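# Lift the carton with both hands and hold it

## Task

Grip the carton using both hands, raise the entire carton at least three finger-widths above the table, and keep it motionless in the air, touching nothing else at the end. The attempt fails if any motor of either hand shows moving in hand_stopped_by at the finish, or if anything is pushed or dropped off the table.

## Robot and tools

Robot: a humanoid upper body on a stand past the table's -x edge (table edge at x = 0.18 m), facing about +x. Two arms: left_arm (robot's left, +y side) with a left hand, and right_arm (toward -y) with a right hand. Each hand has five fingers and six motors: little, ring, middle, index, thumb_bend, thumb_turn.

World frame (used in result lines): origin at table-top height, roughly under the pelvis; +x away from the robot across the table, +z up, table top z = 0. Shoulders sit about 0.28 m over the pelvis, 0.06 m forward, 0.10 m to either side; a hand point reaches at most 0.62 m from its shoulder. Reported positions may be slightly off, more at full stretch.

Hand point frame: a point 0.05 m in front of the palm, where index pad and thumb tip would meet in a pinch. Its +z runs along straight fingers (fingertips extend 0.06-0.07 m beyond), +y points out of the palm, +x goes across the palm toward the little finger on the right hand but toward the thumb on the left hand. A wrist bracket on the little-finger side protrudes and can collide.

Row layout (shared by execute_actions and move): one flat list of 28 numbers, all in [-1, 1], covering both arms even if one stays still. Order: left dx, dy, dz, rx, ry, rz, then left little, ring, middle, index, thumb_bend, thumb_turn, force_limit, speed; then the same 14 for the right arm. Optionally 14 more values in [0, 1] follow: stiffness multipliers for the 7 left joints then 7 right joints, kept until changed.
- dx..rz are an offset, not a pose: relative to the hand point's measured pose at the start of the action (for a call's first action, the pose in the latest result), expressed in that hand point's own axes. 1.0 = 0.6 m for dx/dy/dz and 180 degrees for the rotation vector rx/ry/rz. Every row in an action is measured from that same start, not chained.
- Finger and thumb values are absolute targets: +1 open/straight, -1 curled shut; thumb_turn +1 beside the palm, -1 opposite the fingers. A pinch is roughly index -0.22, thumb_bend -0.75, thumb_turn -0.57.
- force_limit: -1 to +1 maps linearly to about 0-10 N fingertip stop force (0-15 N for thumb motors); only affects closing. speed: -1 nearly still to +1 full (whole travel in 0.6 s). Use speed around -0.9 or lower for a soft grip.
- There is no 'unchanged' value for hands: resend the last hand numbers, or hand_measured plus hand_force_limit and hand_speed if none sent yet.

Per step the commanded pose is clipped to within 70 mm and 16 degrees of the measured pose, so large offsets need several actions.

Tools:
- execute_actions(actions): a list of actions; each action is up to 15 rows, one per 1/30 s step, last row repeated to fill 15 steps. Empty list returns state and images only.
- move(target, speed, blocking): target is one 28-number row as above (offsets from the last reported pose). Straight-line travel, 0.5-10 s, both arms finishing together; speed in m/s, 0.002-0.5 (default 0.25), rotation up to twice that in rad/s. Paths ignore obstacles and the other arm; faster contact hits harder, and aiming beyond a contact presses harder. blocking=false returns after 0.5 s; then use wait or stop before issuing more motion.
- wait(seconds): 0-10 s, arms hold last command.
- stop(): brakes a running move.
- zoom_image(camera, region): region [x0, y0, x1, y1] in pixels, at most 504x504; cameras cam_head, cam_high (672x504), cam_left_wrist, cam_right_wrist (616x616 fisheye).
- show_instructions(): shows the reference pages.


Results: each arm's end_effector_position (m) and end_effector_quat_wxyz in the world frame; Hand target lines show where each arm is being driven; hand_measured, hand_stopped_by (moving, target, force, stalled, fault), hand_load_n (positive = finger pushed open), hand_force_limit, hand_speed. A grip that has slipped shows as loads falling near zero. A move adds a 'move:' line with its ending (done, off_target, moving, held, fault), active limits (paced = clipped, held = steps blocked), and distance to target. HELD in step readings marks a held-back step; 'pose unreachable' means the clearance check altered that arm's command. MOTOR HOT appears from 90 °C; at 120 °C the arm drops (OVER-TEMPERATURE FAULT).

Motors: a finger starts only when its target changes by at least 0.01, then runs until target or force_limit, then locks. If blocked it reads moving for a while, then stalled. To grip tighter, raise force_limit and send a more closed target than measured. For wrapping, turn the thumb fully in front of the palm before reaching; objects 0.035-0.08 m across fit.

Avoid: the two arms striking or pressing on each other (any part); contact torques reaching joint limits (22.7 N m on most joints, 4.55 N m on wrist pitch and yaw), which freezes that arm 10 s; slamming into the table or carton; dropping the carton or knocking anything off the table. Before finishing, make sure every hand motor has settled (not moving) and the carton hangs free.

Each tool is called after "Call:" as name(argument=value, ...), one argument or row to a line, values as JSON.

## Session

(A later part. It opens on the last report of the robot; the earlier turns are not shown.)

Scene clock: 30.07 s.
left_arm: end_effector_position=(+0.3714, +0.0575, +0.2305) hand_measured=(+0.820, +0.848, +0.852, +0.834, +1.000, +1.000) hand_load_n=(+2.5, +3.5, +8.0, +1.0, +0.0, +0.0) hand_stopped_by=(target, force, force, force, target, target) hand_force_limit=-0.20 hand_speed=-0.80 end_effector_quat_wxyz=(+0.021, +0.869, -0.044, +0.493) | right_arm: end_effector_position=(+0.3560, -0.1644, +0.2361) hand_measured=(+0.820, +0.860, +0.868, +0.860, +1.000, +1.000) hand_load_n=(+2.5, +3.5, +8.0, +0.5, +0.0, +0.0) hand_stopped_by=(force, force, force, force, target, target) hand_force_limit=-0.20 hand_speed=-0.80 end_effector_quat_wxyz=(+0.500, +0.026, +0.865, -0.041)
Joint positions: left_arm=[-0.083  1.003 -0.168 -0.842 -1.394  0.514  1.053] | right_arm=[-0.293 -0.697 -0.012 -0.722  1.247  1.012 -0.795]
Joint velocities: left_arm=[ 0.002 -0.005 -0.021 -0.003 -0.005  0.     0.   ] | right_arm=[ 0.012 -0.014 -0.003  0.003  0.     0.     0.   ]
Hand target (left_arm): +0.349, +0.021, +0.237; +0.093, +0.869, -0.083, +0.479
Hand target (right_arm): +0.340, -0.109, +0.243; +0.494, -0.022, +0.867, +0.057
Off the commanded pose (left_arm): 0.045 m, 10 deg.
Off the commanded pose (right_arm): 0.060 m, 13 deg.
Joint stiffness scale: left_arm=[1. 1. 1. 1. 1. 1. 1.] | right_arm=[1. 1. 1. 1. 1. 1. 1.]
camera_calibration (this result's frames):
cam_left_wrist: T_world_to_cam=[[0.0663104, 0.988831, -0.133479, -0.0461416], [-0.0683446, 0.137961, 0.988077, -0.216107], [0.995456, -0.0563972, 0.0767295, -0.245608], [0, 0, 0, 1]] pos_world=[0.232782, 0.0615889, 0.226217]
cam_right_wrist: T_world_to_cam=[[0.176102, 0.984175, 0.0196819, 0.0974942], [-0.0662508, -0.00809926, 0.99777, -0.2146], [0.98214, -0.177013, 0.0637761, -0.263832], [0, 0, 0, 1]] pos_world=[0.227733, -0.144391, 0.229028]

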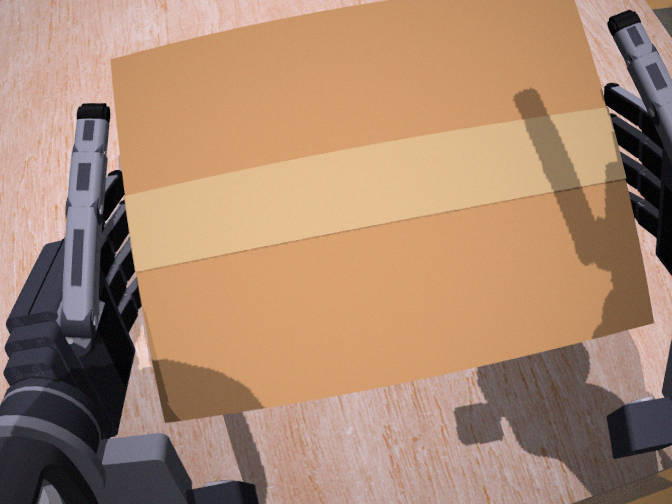

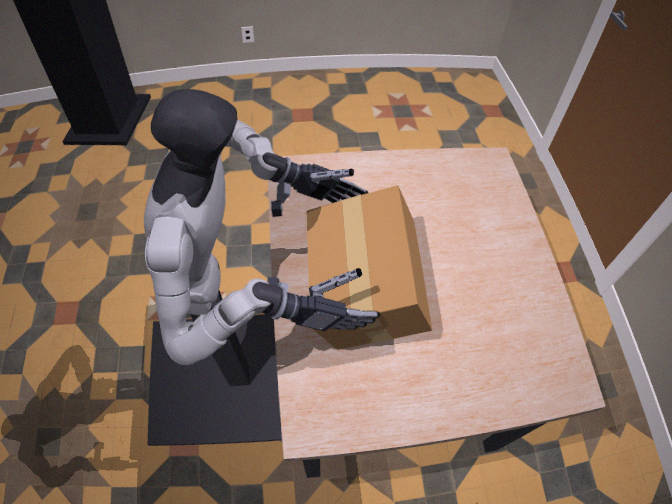

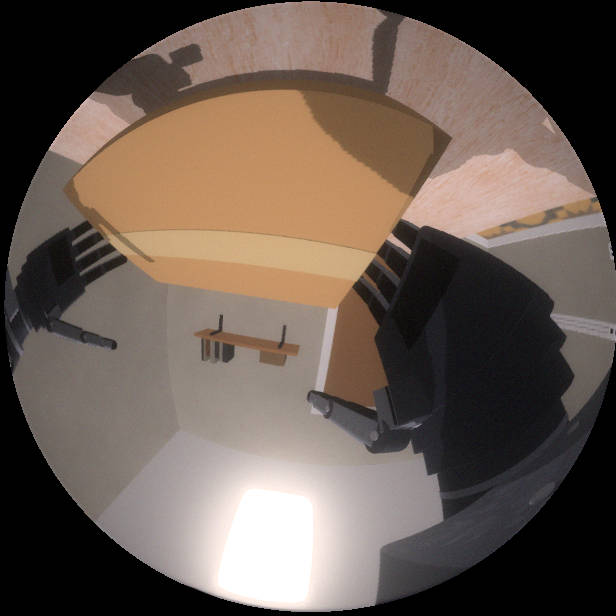

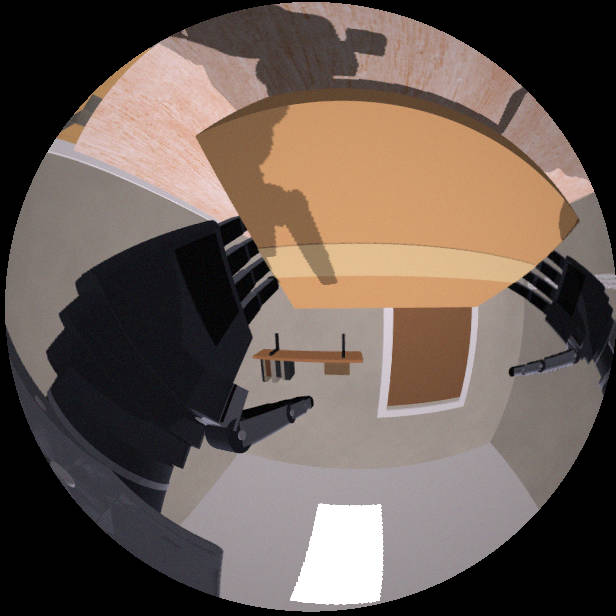

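Call:
execute_actions(
  actions=[
    [[-0.004,0.069,-0.026,-0.053,-0.006,0,0.82,0.78,0.76,0.76,1,1,-0.2,-0.8,0.003,0.091,-0.029,-0.069,0.004,0.004,0.76,0.78,0.76,0.76,1,1,-0.2,-0.8],[-0.004,0.068,-0.022,-0.053,-0.008,0,0.82,0.78,0.76,0.76,1,1,-0.2,-0.8,0.003,0.09,-0.025,-0.068,0.006,0.004,0.76,0.78,0.76,0.76,1,1,-0.2,-0.8],[-0.004,0.067,-0.017,-0.052,-0.01,0,0.82,0.78,0.76,0.76,1,1,-0.2,-0.8,0.003,0.089,-0.02,-0.067,0.008,0.004,0.76,0.78,0.76,0.76,1,1,-0.2,-0.8],[-0.004,0.066,-0.012,-0.052,-0.012,0,0.82,0.78,0.76,0.76,1,1,-0.2,-0.8,0.003,0.088,-0.015,-0.066,0.01,0.004,0.76,0.78,0.76,0.76,1,1,-0.2,-0.8],[-0.004,0.065,-0.007,-0.051,-0.014,0,0.82,0.78,0.76,0.76,1,1,-0.2,-0.8,0.003,0.087,-0.01,-0.065,0.012,0.004,0.76,0.78,0.76,0.76,1,1,-0.2,-0.8],[-0.004,0.064,-0.002,-0.05,-0.016,0,0.82,0.78,0.76,0.76,1,1,-0.2,-0.8,0.003,0.086,-0.005,-0.064,0.014,0.004,0.76,0.78,0.76,0.76,1,1,-0.2,-0.8],[-0.004,0.063,0.003,-0.049,-0.018,0,0.82,0.78,0.76,0.76,1,1,-0.2,-0.8,0.003,0.085,0,-0.063,0.016,0.004,0.76,0.78,0.76,0.76,1,1,-0.2,-0.8],[-0.004,0.062,0.008,-0.048,-0.02,0,0.82,0.78,0.76,0.76,1,1,-0.2,-0.8,0.003,0.084,0.005,-0.062,0.018,0.004,0.76,0.78,0.76,0.76,1,1,-0.2,-0.8],[-0.004,0.061,0.013,-0.047,-0.022,0,0.82,0.78,0.76,0.76,1,1,-0.2,-0.8,0.003,0.083,0.01,-0.061,0.02,0.004,0.76,0.78,0.76,0.76,1,1,-0.2,-0.8],[-0.004,0.06,0.018,-0.046,-0.024,0,0.82,0.78,0.76,0.76,1,1,-0.2,-0.8,0.003,0.082,0.015,-0.06,0.022,0.004,0.76,0.78,0.76,0.76,1,1,-0.2,-0.8],[-0.004,0.059,0.023,-0.045,-0.026,0,0.82,0.78,0.76,0.76,1,1,-0.2,-0.8,0.003,0.081,0.02,-0.059,0.024,0.004,0.76,0.78,0.76,0.76,1,1,-0.2,-0.8],[-0.004,0.058,0.028,-0.044,-0.028,0,0.82,0.78,0.76,0.76,1,1,-0.2,-0.8,0.003,0.08,0.025,-0.058,0.026,0.004,0.76,0.78,0.76,0.76,1,1,-0.2,-0.8],[-0.004,0.057,0.033,-0.043,-0.03,0,0.82,0.78,0.76,0.76,1,1,-0.2,-0.8,0.003,0.079,0.03,-0.057,0.028,0.004,0.76,0.78,0.76,0.76,1,1,-0.2,-0.8],[-0.004,0.056,0.038,-0.042,-0.032,0,0.82,0.78,0.76,0.76,1,1,-0.2,-0.8,0.003,0.078,0.035,-0.056,0.03,0.004,0.76,0.78,0.76,0.76,1,1,-0.2,-0.8],[-0.004,0.055,0.043,-0.041,-0.034,0,0.82,0.78,0.76,0.76,1,1,-0.2,-0.8,0.003,0.077,0.04,-0.055,0.032,0.004,0.76,0.78,0.76,0.76,1,1,-0.2,-0.8]],
  ],
)

Call:
wait(
  seconds=0.4,
)

Scene clock: 32.30 s.
left_arm: end_effector_position=(+0.3976, +0.0577, +0.2167) hand_measured=(+0.820, +0.846, +0.852, +0.834, +1.000, +1.000) hand_load_n=(+0.0, +0.5, +7.5, +2.0, +0.0, +0.0) hand_stopped_by=(target, force, force, force, target, target) hand_force_limit=-0.20 hand_speed=-0.80 end_effector_quat_wxyz=(+0.016, +0.886, -0.050, +0.460) | right_arm: end_effector_position=(+0.3816, -0.1659, +0.2279) hand_measured=(+0.820, +0.860, +0.868, +0.860, +1.000, +1.000) hand_load_n=(+3.0, +1.0, +5.5, +0.0, +0.0, +0.0) hand_stopped_by=(force, force, force, force, target, target) hand_force_limit=-0.20 hand_speed=-0.80 end_effector_quat_wxyz=(+0.476, +0.020, +0.878, -0.040)
Joint positions: left_arm=[-0.271  1.031 -0.226 -0.664 -1.519  0.569  1.032] | right_arm=[-0.461 -0.689  0.041 -0.546  1.27   1.066 -0.79 ]
Joint velocities: left_arm=[-0.413 -0.006 -0.295  0.58  -0.232  0.252 -0.043] | right_arm=[-0.474  0.109  0.21   0.534 -0.003  0.161  0.   ]
Hand target (left_arm): +0.386, +0.026, +0.220; +0.076, +0.889, -0.076, +0.445
Hand target (right_arm): +0.374, -0.122, +0.226; +0.460, -0.012, +0.887, +0.038
Off the commanded pose (left_arm): 0.036 m, 8 deg.
Off the commanded pose (right_arm): 0.046 m, 10 deg.
Joint stiffness scale: left_arm=[1. 1. 1. 1. 1. 1. 1.] | right_arm=[1. 1. 1. 1. 1. 1. 1.]
Step readings (end_effector_position):
0: left_arm (+0.3713, +0.0575, +0.2302) | right_arm (+0.3559, -0.1644, +0.2360)
1: left_arm (+0.3713, +0.0575, +0.2302) | right_arm (+0.3559, -0.1644, +0.2360)
2: left_arm (+0.3714, +0.0577, +0.2300) | right_arm (+0.3558, -0.1642, +0.2360)
4: left_arm (+0.3736, +0.0574, +0.2302) | right_arm (+0.3573, -0.1650, +0.2356)
8: left_arm (+0.3822, +0.0579, +0.2269) | right_arm (+0.3647, -0.1651, +0.2342)
15: end_effector_position above
camera_calibration (this result's frames):
cam_left_wrist: T_world_to_cam=[[0.0617188, 0.990865, -0.119904, -0.0512022], [0.00514181, 0.119816, 0.992783, -0.229885], [0.99808, -0.0618898, 0.00230007, -0.255199], [0, 0, 0, 1]] pos_world=[0.259051, 0.0624842, 0.222674]
cam_right_wrist: T_world_to_cam=[[0.167298, 0.985859, 0.00968161, 0.100607], [-0.010563, -0.0080271, 0.999912, -0.226439], [0.98585, -0.167386, 0.00907071, -0.276121], [0, 0, 0, 1]] pos_world=[0.25299, -0.14722, 0.22795]

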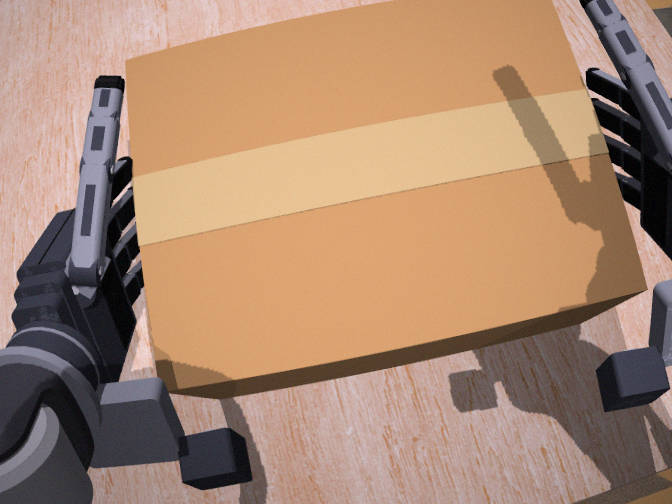

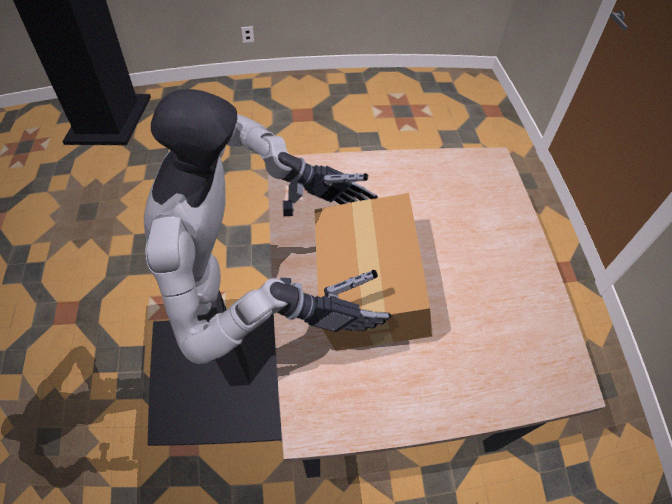

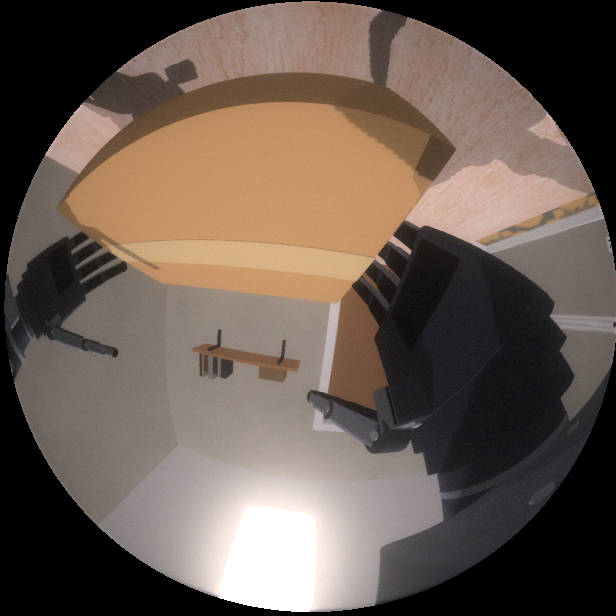

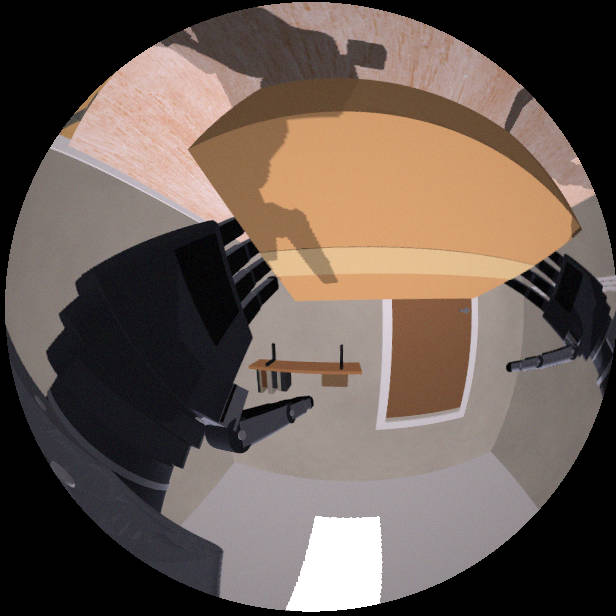

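Scene clock: 32.70 s.
left_arm: end_effector_position=(+0.4047, +0.0510, +0.2262) hand_measured=(+0.822, +0.848, +0.850, +0.834, +1.000, +1.000) hand_load_n=(+9.5, +2.5, +0.0, +0.0, +0.0, +0.0) hand_stopped_by=(target, force, force, force, target, target) hand_force_limit=-0.20 hand_speed=-0.80 end_effector_quat_wxyz=(+0.035, +0.883, -0.045, +0.466) | right_arm: end_effector_position=(+0.3811, -0.1726, +0.2096) hand_measured=(+0.820, +0.860, +0.868, +0.860, +1.000, +1.000) hand_load_n=(+0.0, +0.0, +11.5, +0.0, +0.0, +0.0) hand_stopped_by=(force, force, force, force, target, target) hand_force_limit=-0.20 hand_speed=-0.80 end_effector_quat_wxyz=(+0.449, +0.022, +0.892, -0.051)
Joint positions: left_arm=[-0.318  1.023 -0.227 -0.64  -1.546  0.564  1.018] | right_arm=[-0.472 -0.687  0.058 -0.493  1.268  1.093 -0.8  ]
Joint velocities: left_arm=[0.    0.    0.003 0.012 0.015 0.    0.   ] | right_arm=[ 0.    -0.012 -0.011  0.     0.     0.     0.042]
Hand target (left_arm): +0.386, +0.026, +0.220; +0.076, +0.889, -0.076, +0.445
Hand target (right_arm): +0.374, -0.122, +0.226; +0.460, -0.012, +0.887, +0.038
Off the commanded pose (left_arm): 0.034 m, 7 deg.
Off the commanded pose (right_arm): 0.053 m, 11 deg.
Joint stiffness scale: left_arm=[1. 1. 1. 1. 1. 1. 1.] | right_arm=[1. 1. 1. 1. 1. 1. 1.]
wait: 0.40 s; no rest
camera_calibration (this result's frames):
cam_left_wrist: T_world_to_cam=[[0.070879, 0.985051, -0.157008, -0.0388135], [-0.00406477, 0.157688, 0.987481, -0.235567], [0.997477, -0.0693535, 0.0151808, -0.264975], [0, 0, 0, 1]] pos_world=[0.2661, 0.0570023, 0.230546]
cam_right_wrist: T_world_to_cam=[[0.183353, 0.982899, -0.0170863, 0.106414], [0.0511186, 0.00782452, 0.998662, -0.228704], [0.981717, -0.183981, -0.0488098, -0.265694], [0, 0, 0, 1]] pos_world=[0.253016, -0.151687, 0.217248]

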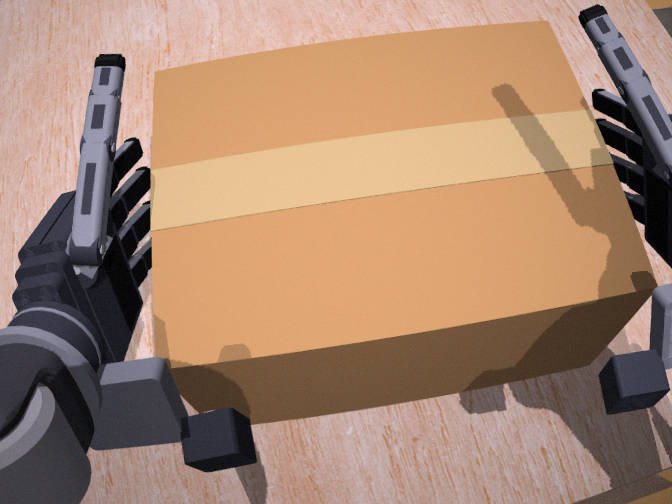

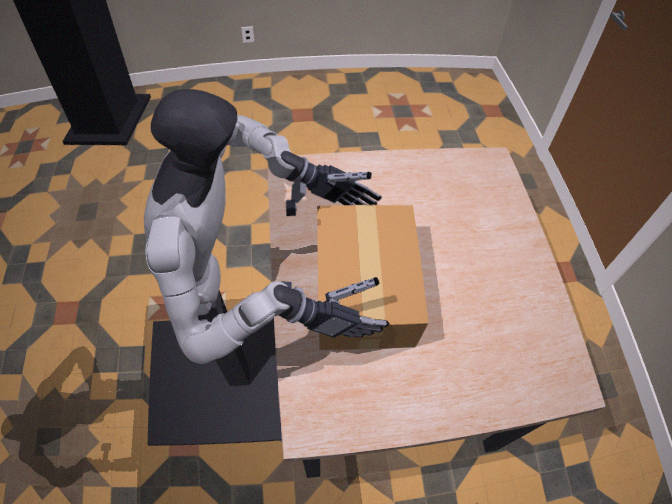

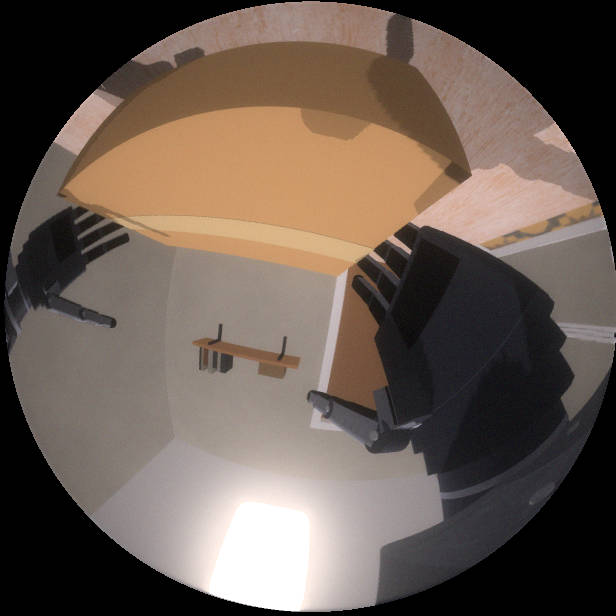

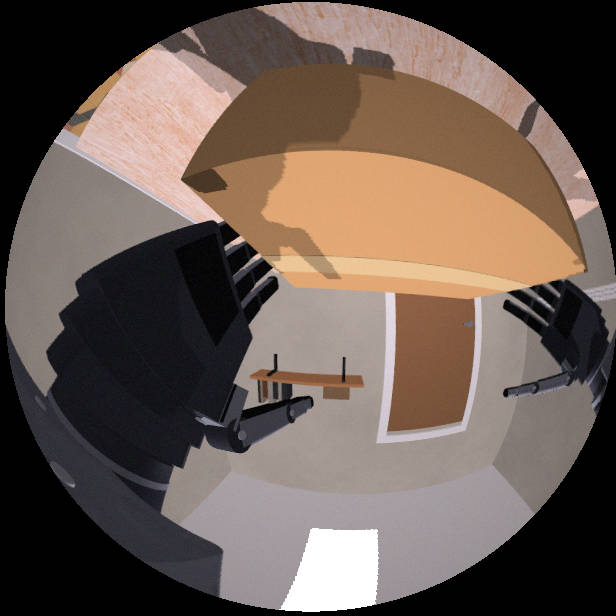

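The box is back on the table, so I'll release it and regrasp.

Call:
move(
  target=[0,-0.04,0,0,0,0,0.9,0.9,0.9,0.9,1,1,0,-0.5,0,-0.035,0,0,0,0,0.9,0.9,0.9,0.9,1,1,0,-0.5],
  speed=0.08,
)

Scene clock: 33.63 s.
left_arm: end_effector_position=(+0.4064, +0.0741, +0.2257) hand_measured=(+0.900, +0.900, +0.900, +0.900, +1.000, +1.000) hand_load_n=(+0.0, +0.0, +0.0, +0.0, +0.0, +0.0) hand_stopped_by=(target, target, target, target, target, target) hand_force_limit=0.00 hand_speed=-0.50 end_effector_quat_wxyz=(+0.036, +0.884, -0.044, +0.465) | right_arm: end_effector_position=(+0.3791, -0.1917, +0.2110) hand_measured=(+0.900, +0.900, +0.900, +0.900, +1.000, +1.000) hand_load_n=(+0.0, +0.0, +0.0, +0.0, +0.0, +0.0) hand_stopped_by=(target, target, target, target, target, target) hand_force_limit=0.00 hand_speed=-0.50 end_effector_quat_wxyz=(+0.448, +0.022, +0.892, -0.049)
Joint positions: left_arm=[-0.202  1.108 -0.126 -0.615 -1.545  0.534  0.877] | right_arm=[-0.438 -0.772  0.018 -0.464  1.257  1.059 -0.685]
Joint velocities: left_arm=[ 0.     0.006  0.002  0.    -0.011  0.    -0.001] | right_arm=[-0.003  0.     0.005  0.002  0.003 -0.002  0.   ]
Hand target (left_arm): +0.407, +0.075, +0.226; +0.036, +0.884, -0.043, +0.465
Hand target (right_arm): +0.379, -0.193, +0.211; +0.448, +0.023, +0.892, -0.051
Off the commanded pose (left_arm): 0.001 m, 0 deg.
Off the commanded pose (right_arm): 0.002 m, 0 deg.
Joint stiffness scale: left_arm=[1. 1. 1. 1. 1. 1. 1.] | right_arm=[1. 1. 1. 1. 1. 1. 1.]
move: done
camera_calibration (this result's frames):
cam_left_wrist: T_world_to_cam=[[0.0698646, 0.984468, -0.161067, -0.0604604], [-0.00136642, 0.161555, 0.986863, -0.239938], [0.997556, -0.0687267, 0.0126322, -0.26452], [0, 0, 0, 1]] pos_world=[0.26777, 0.080105, 0.230389]
cam_right_wrist: T_world_to_cam=[[0.180892, 0.983412, -0.0134033, 0.125841], [0.0527214, 0.00391259, 0.998602, -0.231232], [0.982089, -0.181346, -0.0511391, -0.266388], [0, 0, 0, 1]] pos_world=[0.251043, -0.171157, 0.218972]

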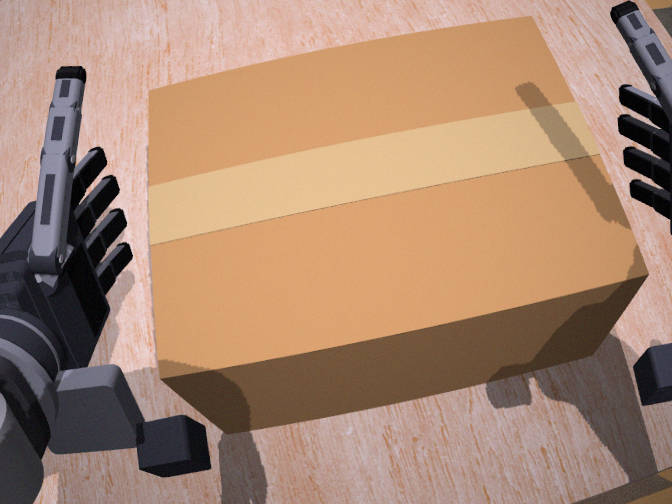

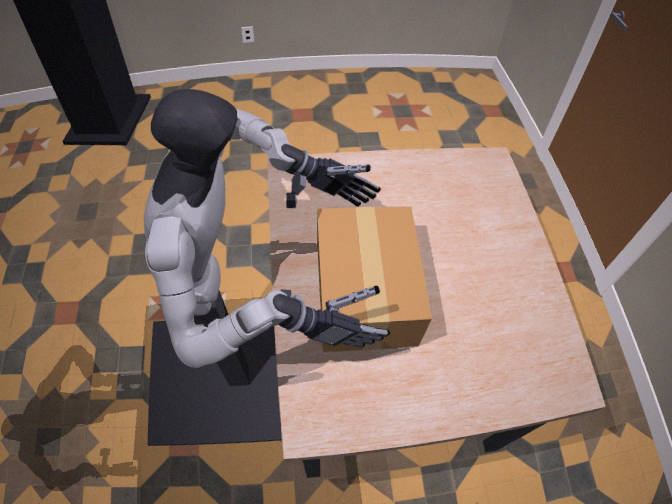

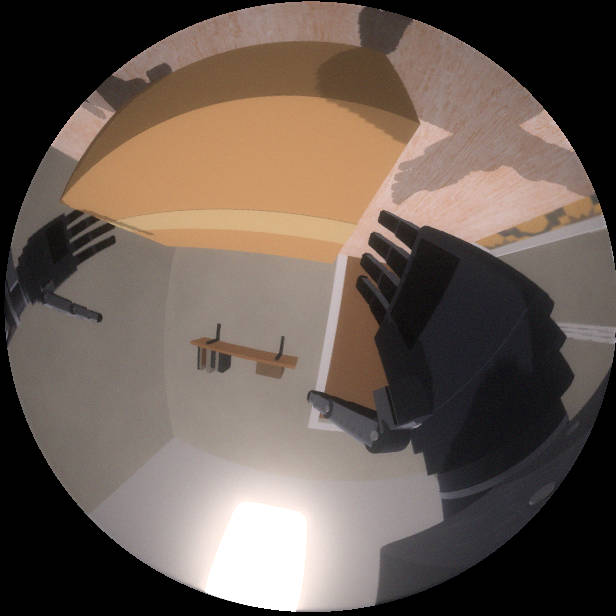

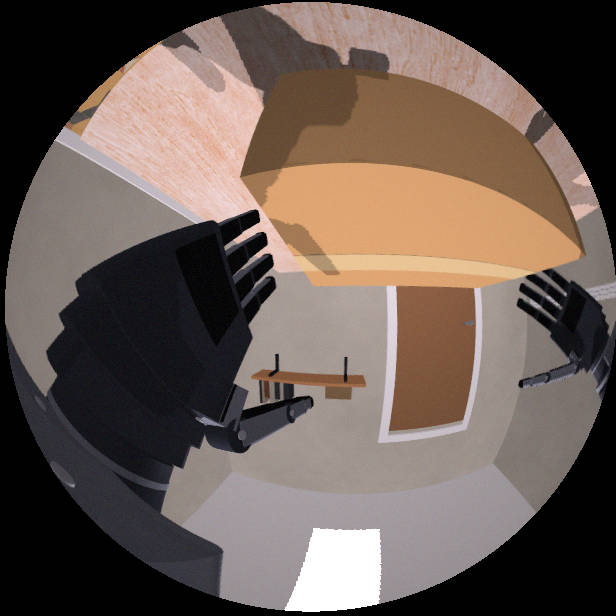

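Call:
move(
  target=[-0.1,0.01,0.108,0.013,-0.0195,0.0025,0.9,0.9,0.9,0.9,1,1,0,-0.5,0.055,0.019,0.112,-0.019,0.0075,0.013,0.9,0.9,0.9,0.9,1,1,0,-0.5],
  speed=0.15,
)

Call:
move(
  target=[0,0.032,0,0,0,0,0.82,0.845,0.865,0.855,1,1,0.5,-0.5,0,0.032,0,0,0,0,0.83,0.86,0.875,0.865,1,1,0.5,-0.5],
  speed=0.04,
)

Scene clock: 35.70 s.
left_arm: end_effector_position=(+0.4265, +0.0652, +0.1395) hand_measured=(+0.900, +0.900, +0.900, +0.900, +1.000, +1.000) hand_load_n=(+0.0, +0.0, +0.0, +0.0, +0.0, +0.0) hand_stopped_by=(target, target, target, target, target, target) hand_force_limit=0.00 hand_speed=-0.50 end_effector_quat_wxyz=(+0.016, +0.899, -0.036, +0.436) | right_arm: end_effector_position=(+0.4152, -0.1875, +0.1444) hand_measured=(+0.900, +0.900, +0.900, +0.900, +1.000, +1.000) hand_load_n=(+0.0, +0.0, +0.0, +0.0, +0.0, +0.0) hand_stopped_by=(target, target, target, target, target, target) hand_force_limit=0.00 hand_speed=-0.50 end_effector_quat_wxyz=(+0.436, +0.035, +0.899, -0.009)
Joint positions: left_arm=[-0.328  0.847 -0.393 -0.255 -1.214  0.475  0.741] | right_arm=[-0.527 -0.646  0.252 -0.02   0.911  0.748 -0.34 ]
Joint velocities: left_arm=[ 0.     0.017  0.009 -0.002  0.012  0.     0.   ] | right_arm=[-0.003  0.018  0.002  0.002 -0.002  0.     0.   ]
Hand target (left_arm): +0.427, +0.065, +0.140; +0.015, +0.898, -0.037, +0.437
Hand target (right_arm): +0.416, -0.188, +0.144; +0.437, +0.034, +0.899, -0.010
Off the commanded pose (left_arm): 0.002 m, 0 deg.
Off the commanded pose (right_arm): 0.001 m, 1 deg.
Joint stiffness scale: left_arm=[1. 1. 1. 1. 1. 1. 1.] | right_arm=[1. 1. 1. 1. 1. 1. 1.]
move: done
camera_calibration (this result's frames):
cam_left_wrist: T_world_to_cam=[[0.0292561, 0.990918, -0.13125, -0.054246], [0.0577496, 0.129411, 0.989908, -0.176959], [0.997902, -0.0365404, -0.053439, -0.277194], [0, 0, 0, 1]] pos_world=[0.288419, 0.0665249, 0.15324]
cam_right_wrist: T_world_to_cam=[[0.170065, 0.983321, 0.0644843, 0.107517], [0.0768125, -0.0784662, 0.993953, -0.191412], [0.982435, -0.164083, -0.0888756, -0.295942], [0, 0, 0, 1]] pos_world=[0.287162, -0.169302, 0.157019]

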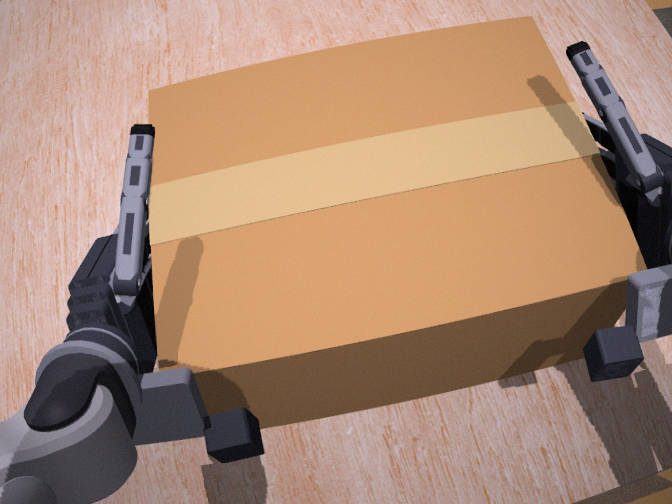

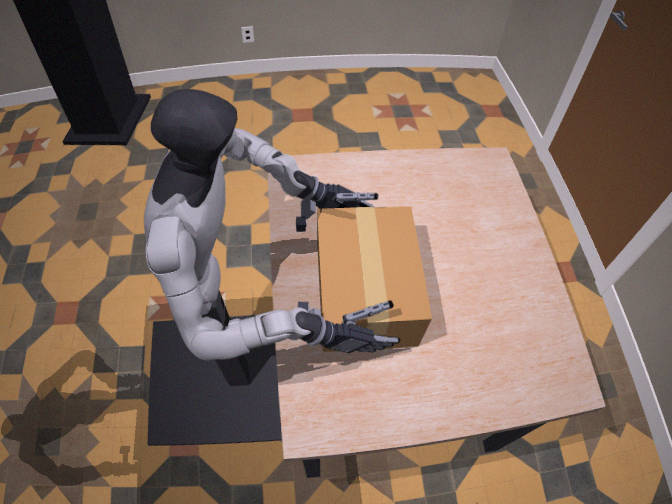

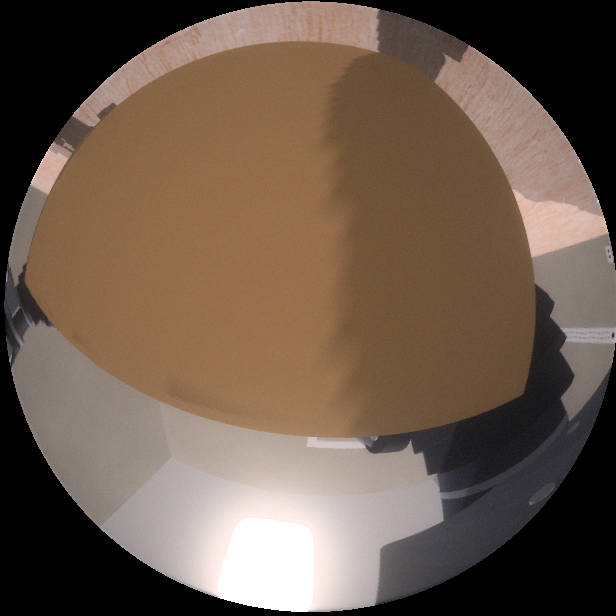

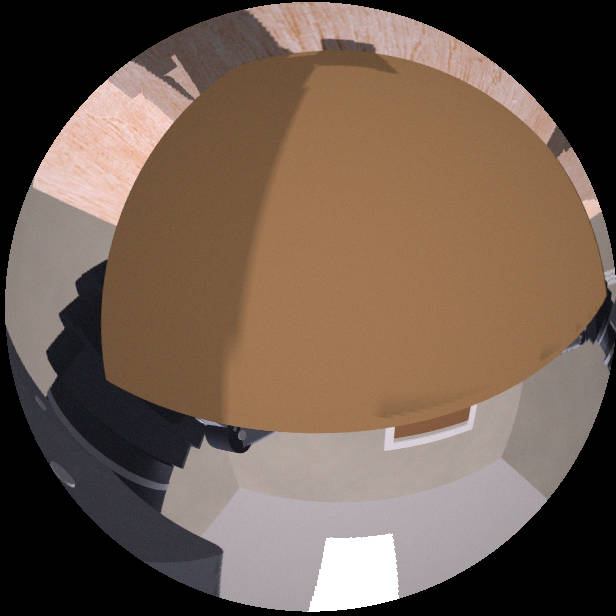

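Scene clock: 36.40 s.
left_arm: end_effector_position=(+0.4267, +0.0533, +0.1376) hand_measured=(+0.820, +0.846, +0.866, +0.856, +1.000, +1.000) hand_load_n=(+0.0, +1.5, +0.0, +0.0, +0.0, +0.0) hand_stopped_by=(target, target, target, target, target, target) hand_force_limit=0.50 hand_speed=-0.50 end_effector_quat_wxyz=(+0.004, +0.900, -0.034, +0.435) | right_arm: end_effector_position=(+0.4162, -0.1754, +0.1435) hand_measured=(+0.830, +0.860, +0.876, +0.866, +1.000, +1.000) hand_load_n=(+1.0, +0.0, +0.0, +0.0, +0.0, +0.0) hand_stopped_by=(target, target, target, target, target, target) hand_force_limit=0.50 hand_speed=-0.50 end_effector_quat_wxyz=(+0.435, +0.038, +0.899, -0.018)
Joint positions: left_arm=[-0.369  0.797 -0.435 -0.259 -1.205  0.489  0.827] | right_arm=[-0.533 -0.601  0.269 -0.054  0.911  0.771 -0.425]
Joint velocities: left_arm=[-0.003 -0.002 -0.005 -0.006 -0.002  0.     0.005] | right_arm=[-0.012 -0.009  0.     0.006 -0.003  0.    -0.004]
Hand target (left_arm): +0.425, +0.046, +0.139; +0.015, +0.899, -0.038, +0.436
Hand target (right_arm): +0.416, -0.168, +0.145; +0.436, +0.034, +0.899, -0.010
Off the commanded pose (left_arm): 0.008 m, 1 deg.
Off the commanded pose (right_arm): 0.007 m, 1 deg.
Joint stiffness scale: left_arm=[1. 1. 1. 1. 1. 1. 1.] | right_arm=[1. 1. 1. 1. 1. 1. 1.]
move: off_target (left_arm, right_arm)
camera_calibration (this result's frames):
cam_left_wrist: T_world_to_cam=[[0.0149079, 0.993507, -0.112791, -0.0392709], [0.0558743, 0.1118, 0.992159, -0.172112], [0.998327, -0.0210931, -0.0538448, -0.27889], [0, 0, 0, 1]] pos_world=[0.288625, 0.0523753, 0.151316]
cam_right_wrist: T_world_to_cam=[[0.183422, 0.981741, 0.0504031, 0.0916923], [0.0780426, -0.0656537, 0.994786, -0.187969], [0.979931, -0.178532, -0.08866, -0.296493], [0, 0, 0, 1]] pos_world=[0.288394, -0.155293, 0.15608]

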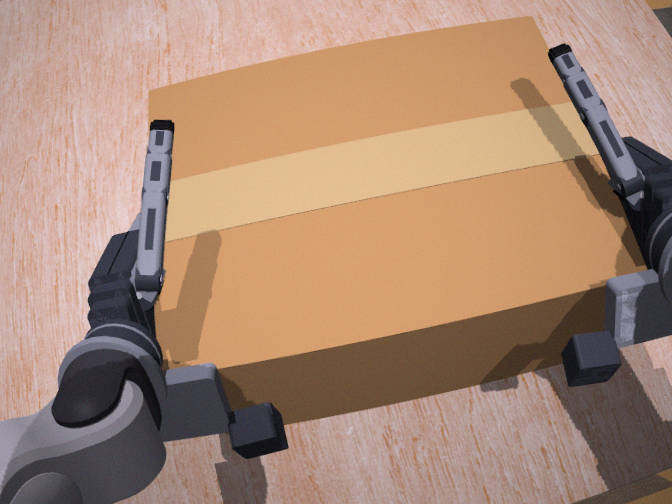

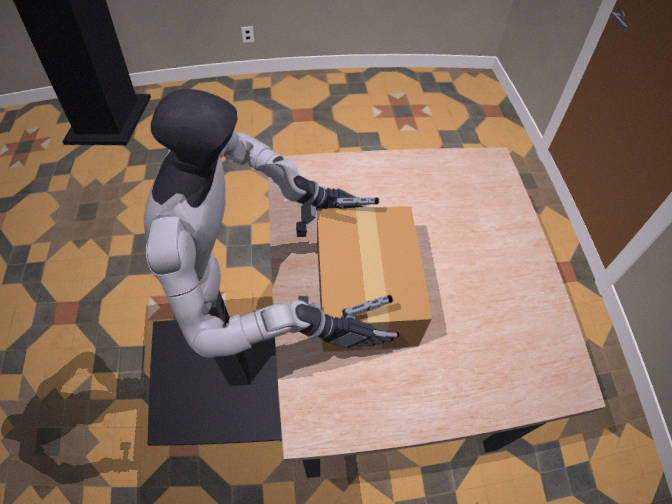

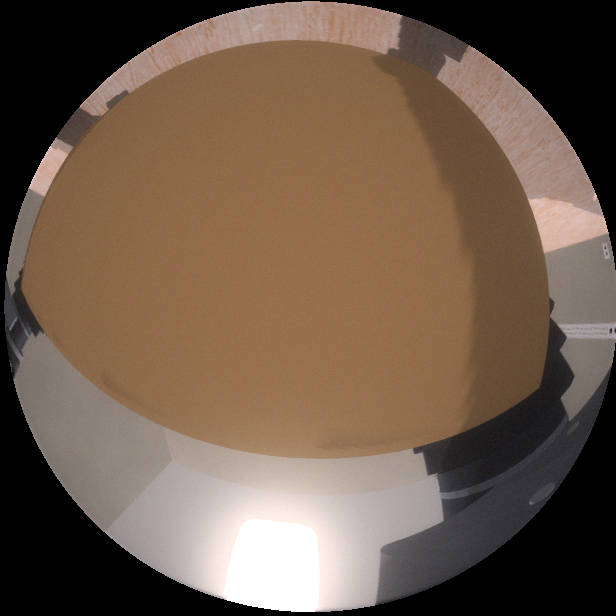

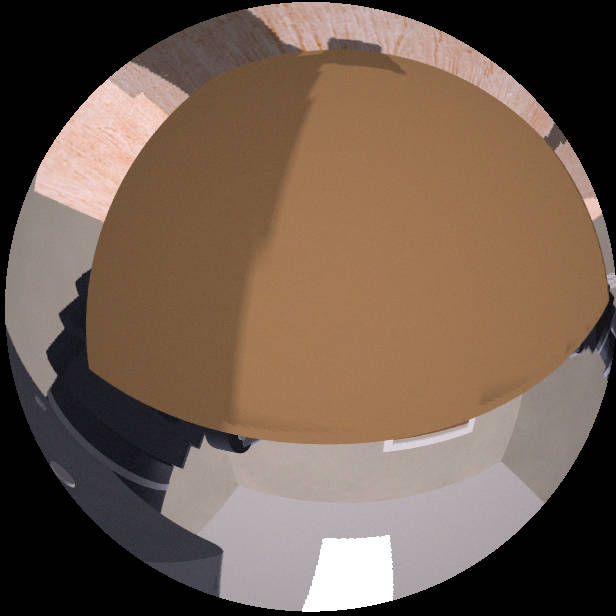

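Call:
move(
  target=[-0.002,0.082,-0.024,-0.054,-0.003,-0.008,0.82,0.845,0.865,0.855,1,1,0.5,-0.5,-0.002,0.096,-0.024,-0.058,0,0.002,0.83,0.86,0.875,0.865,1,1,0.5,-0.5],
  speed=0.15,
)

Scene clock: 37.43 s.
left_arm: end_effector_position=(+0.4267, +0.0519, +0.1377) hand_measured=(+0.820, +0.846, +0.866, +0.856, +1.000, +1.000) hand_load_n=(+2.0, +3.5, +0.0, +0.0, +0.0, +0.0) hand_stopped_by=(target, target, target, target, target, target) hand_force_limit=0.50 hand_speed=-0.50 end_effector_quat_wxyz=(+0.007, +0.899, -0.037, +0.436) | right_arm: end_effector_position=(+0.4138, -0.1731, +0.1428) hand_measured=(+0.830, +0.860, +0.876, +0.866, +1.000, +1.000) hand_load_n=(+6.0, +4.5, +0.0, +0.0, +0.0, +0.0) hand_stopped_by=(target, target, target, target, target, target) hand_force_limit=0.50 hand_speed=-0.50 end_effector_quat_wxyz=(+0.434, +0.023, +0.900, -0.026)
Joint positions: left_arm=[-0.371  0.799 -0.437 -0.255 -1.201  0.488  0.813] | right_arm=[-0.533 -0.603  0.272 -0.075  0.888  0.798 -0.421]
Joint velocities: left_arm=[-0.002 -0.005 -0.006 -0.002  0.005 -0.001 -0.001] | right_arm=[ 0.011 -0.003 -0.015 -0.008 -0.006  0.013  0.009]
Hand target (left_arm): +0.410, +0.007, +0.147; +0.085, +0.898, -0.061, +0.427
Hand target (right_arm): +0.408, -0.119, +0.156; +0.438, -0.001, +0.897, +0.064
Off the commanded pose (left_arm): 0.050 m, 9 deg.
Off the commanded pose (right_arm): 0.057 m, 11 deg.
Joint stiffness scale: left_arm=[1. 1. 1. 1. 1. 1. 1.] | right_arm=[1. 1. 1. 1. 1. 1. 1.]
move: off_target (left_arm, right_arm)
camera_calibration (this result's frames):
cam_left_wrist: T_world_to_cam=[[0.0240889, 0.99301, -0.115545, -0.0413593], [0.0553447, 0.114077, 0.991929, -0.171929], [0.998177, -0.0302893, -0.0522098, -0.278596], [0, 0, 0, 1]] pos_world=[0.2886, 0.0522449, 0.151217]
cam_right_wrist: T_world_to_cam=[[0.164108, 0.986177, 0.0228801, 0.102621], [0.0846087, -0.0371811, 0.99572, -0.18488], [0.982807, -0.16147, -0.0895409, -0.291904], [0, 0, 0, 1]] pos_world=[0.285687, -0.15521, 0.155604]

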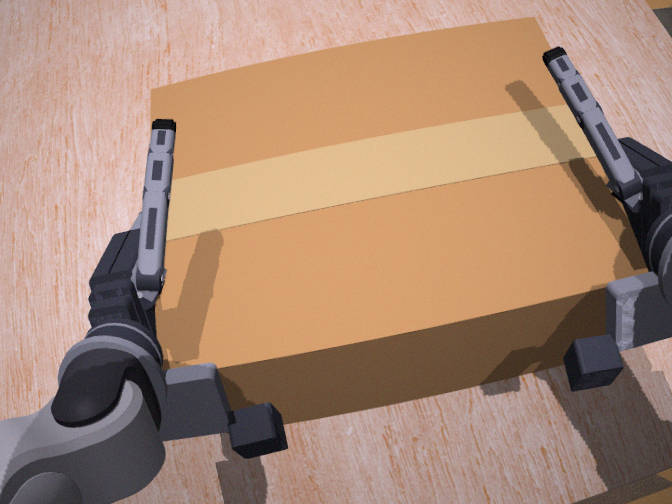

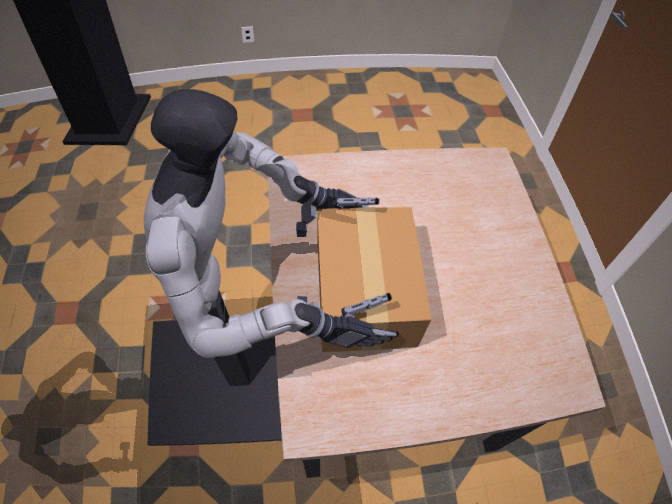

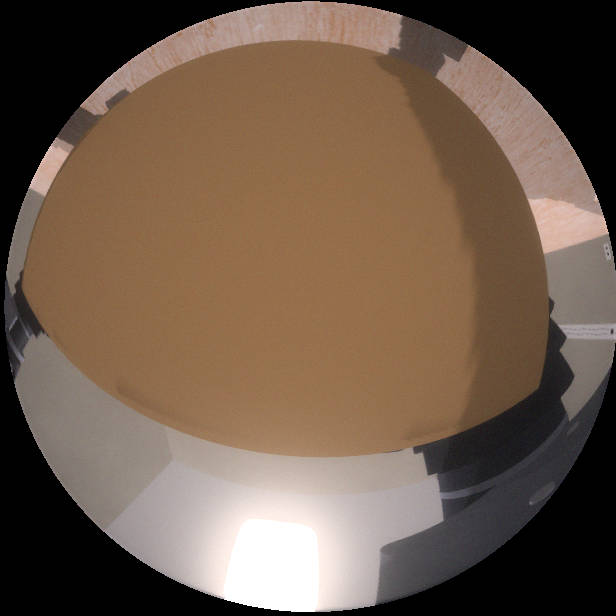

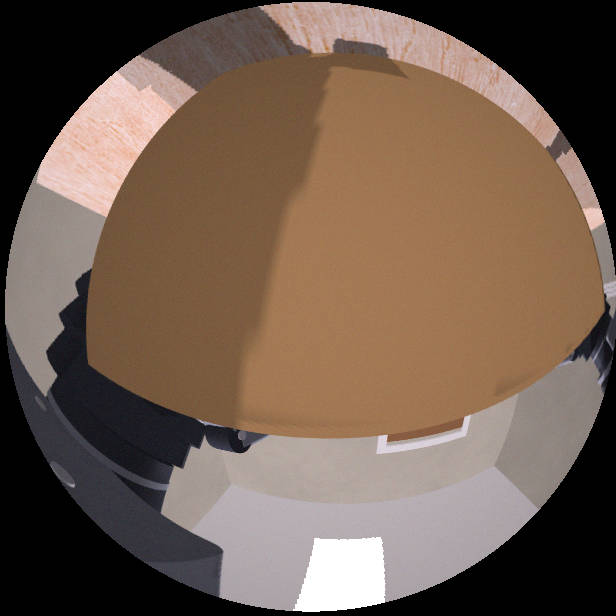

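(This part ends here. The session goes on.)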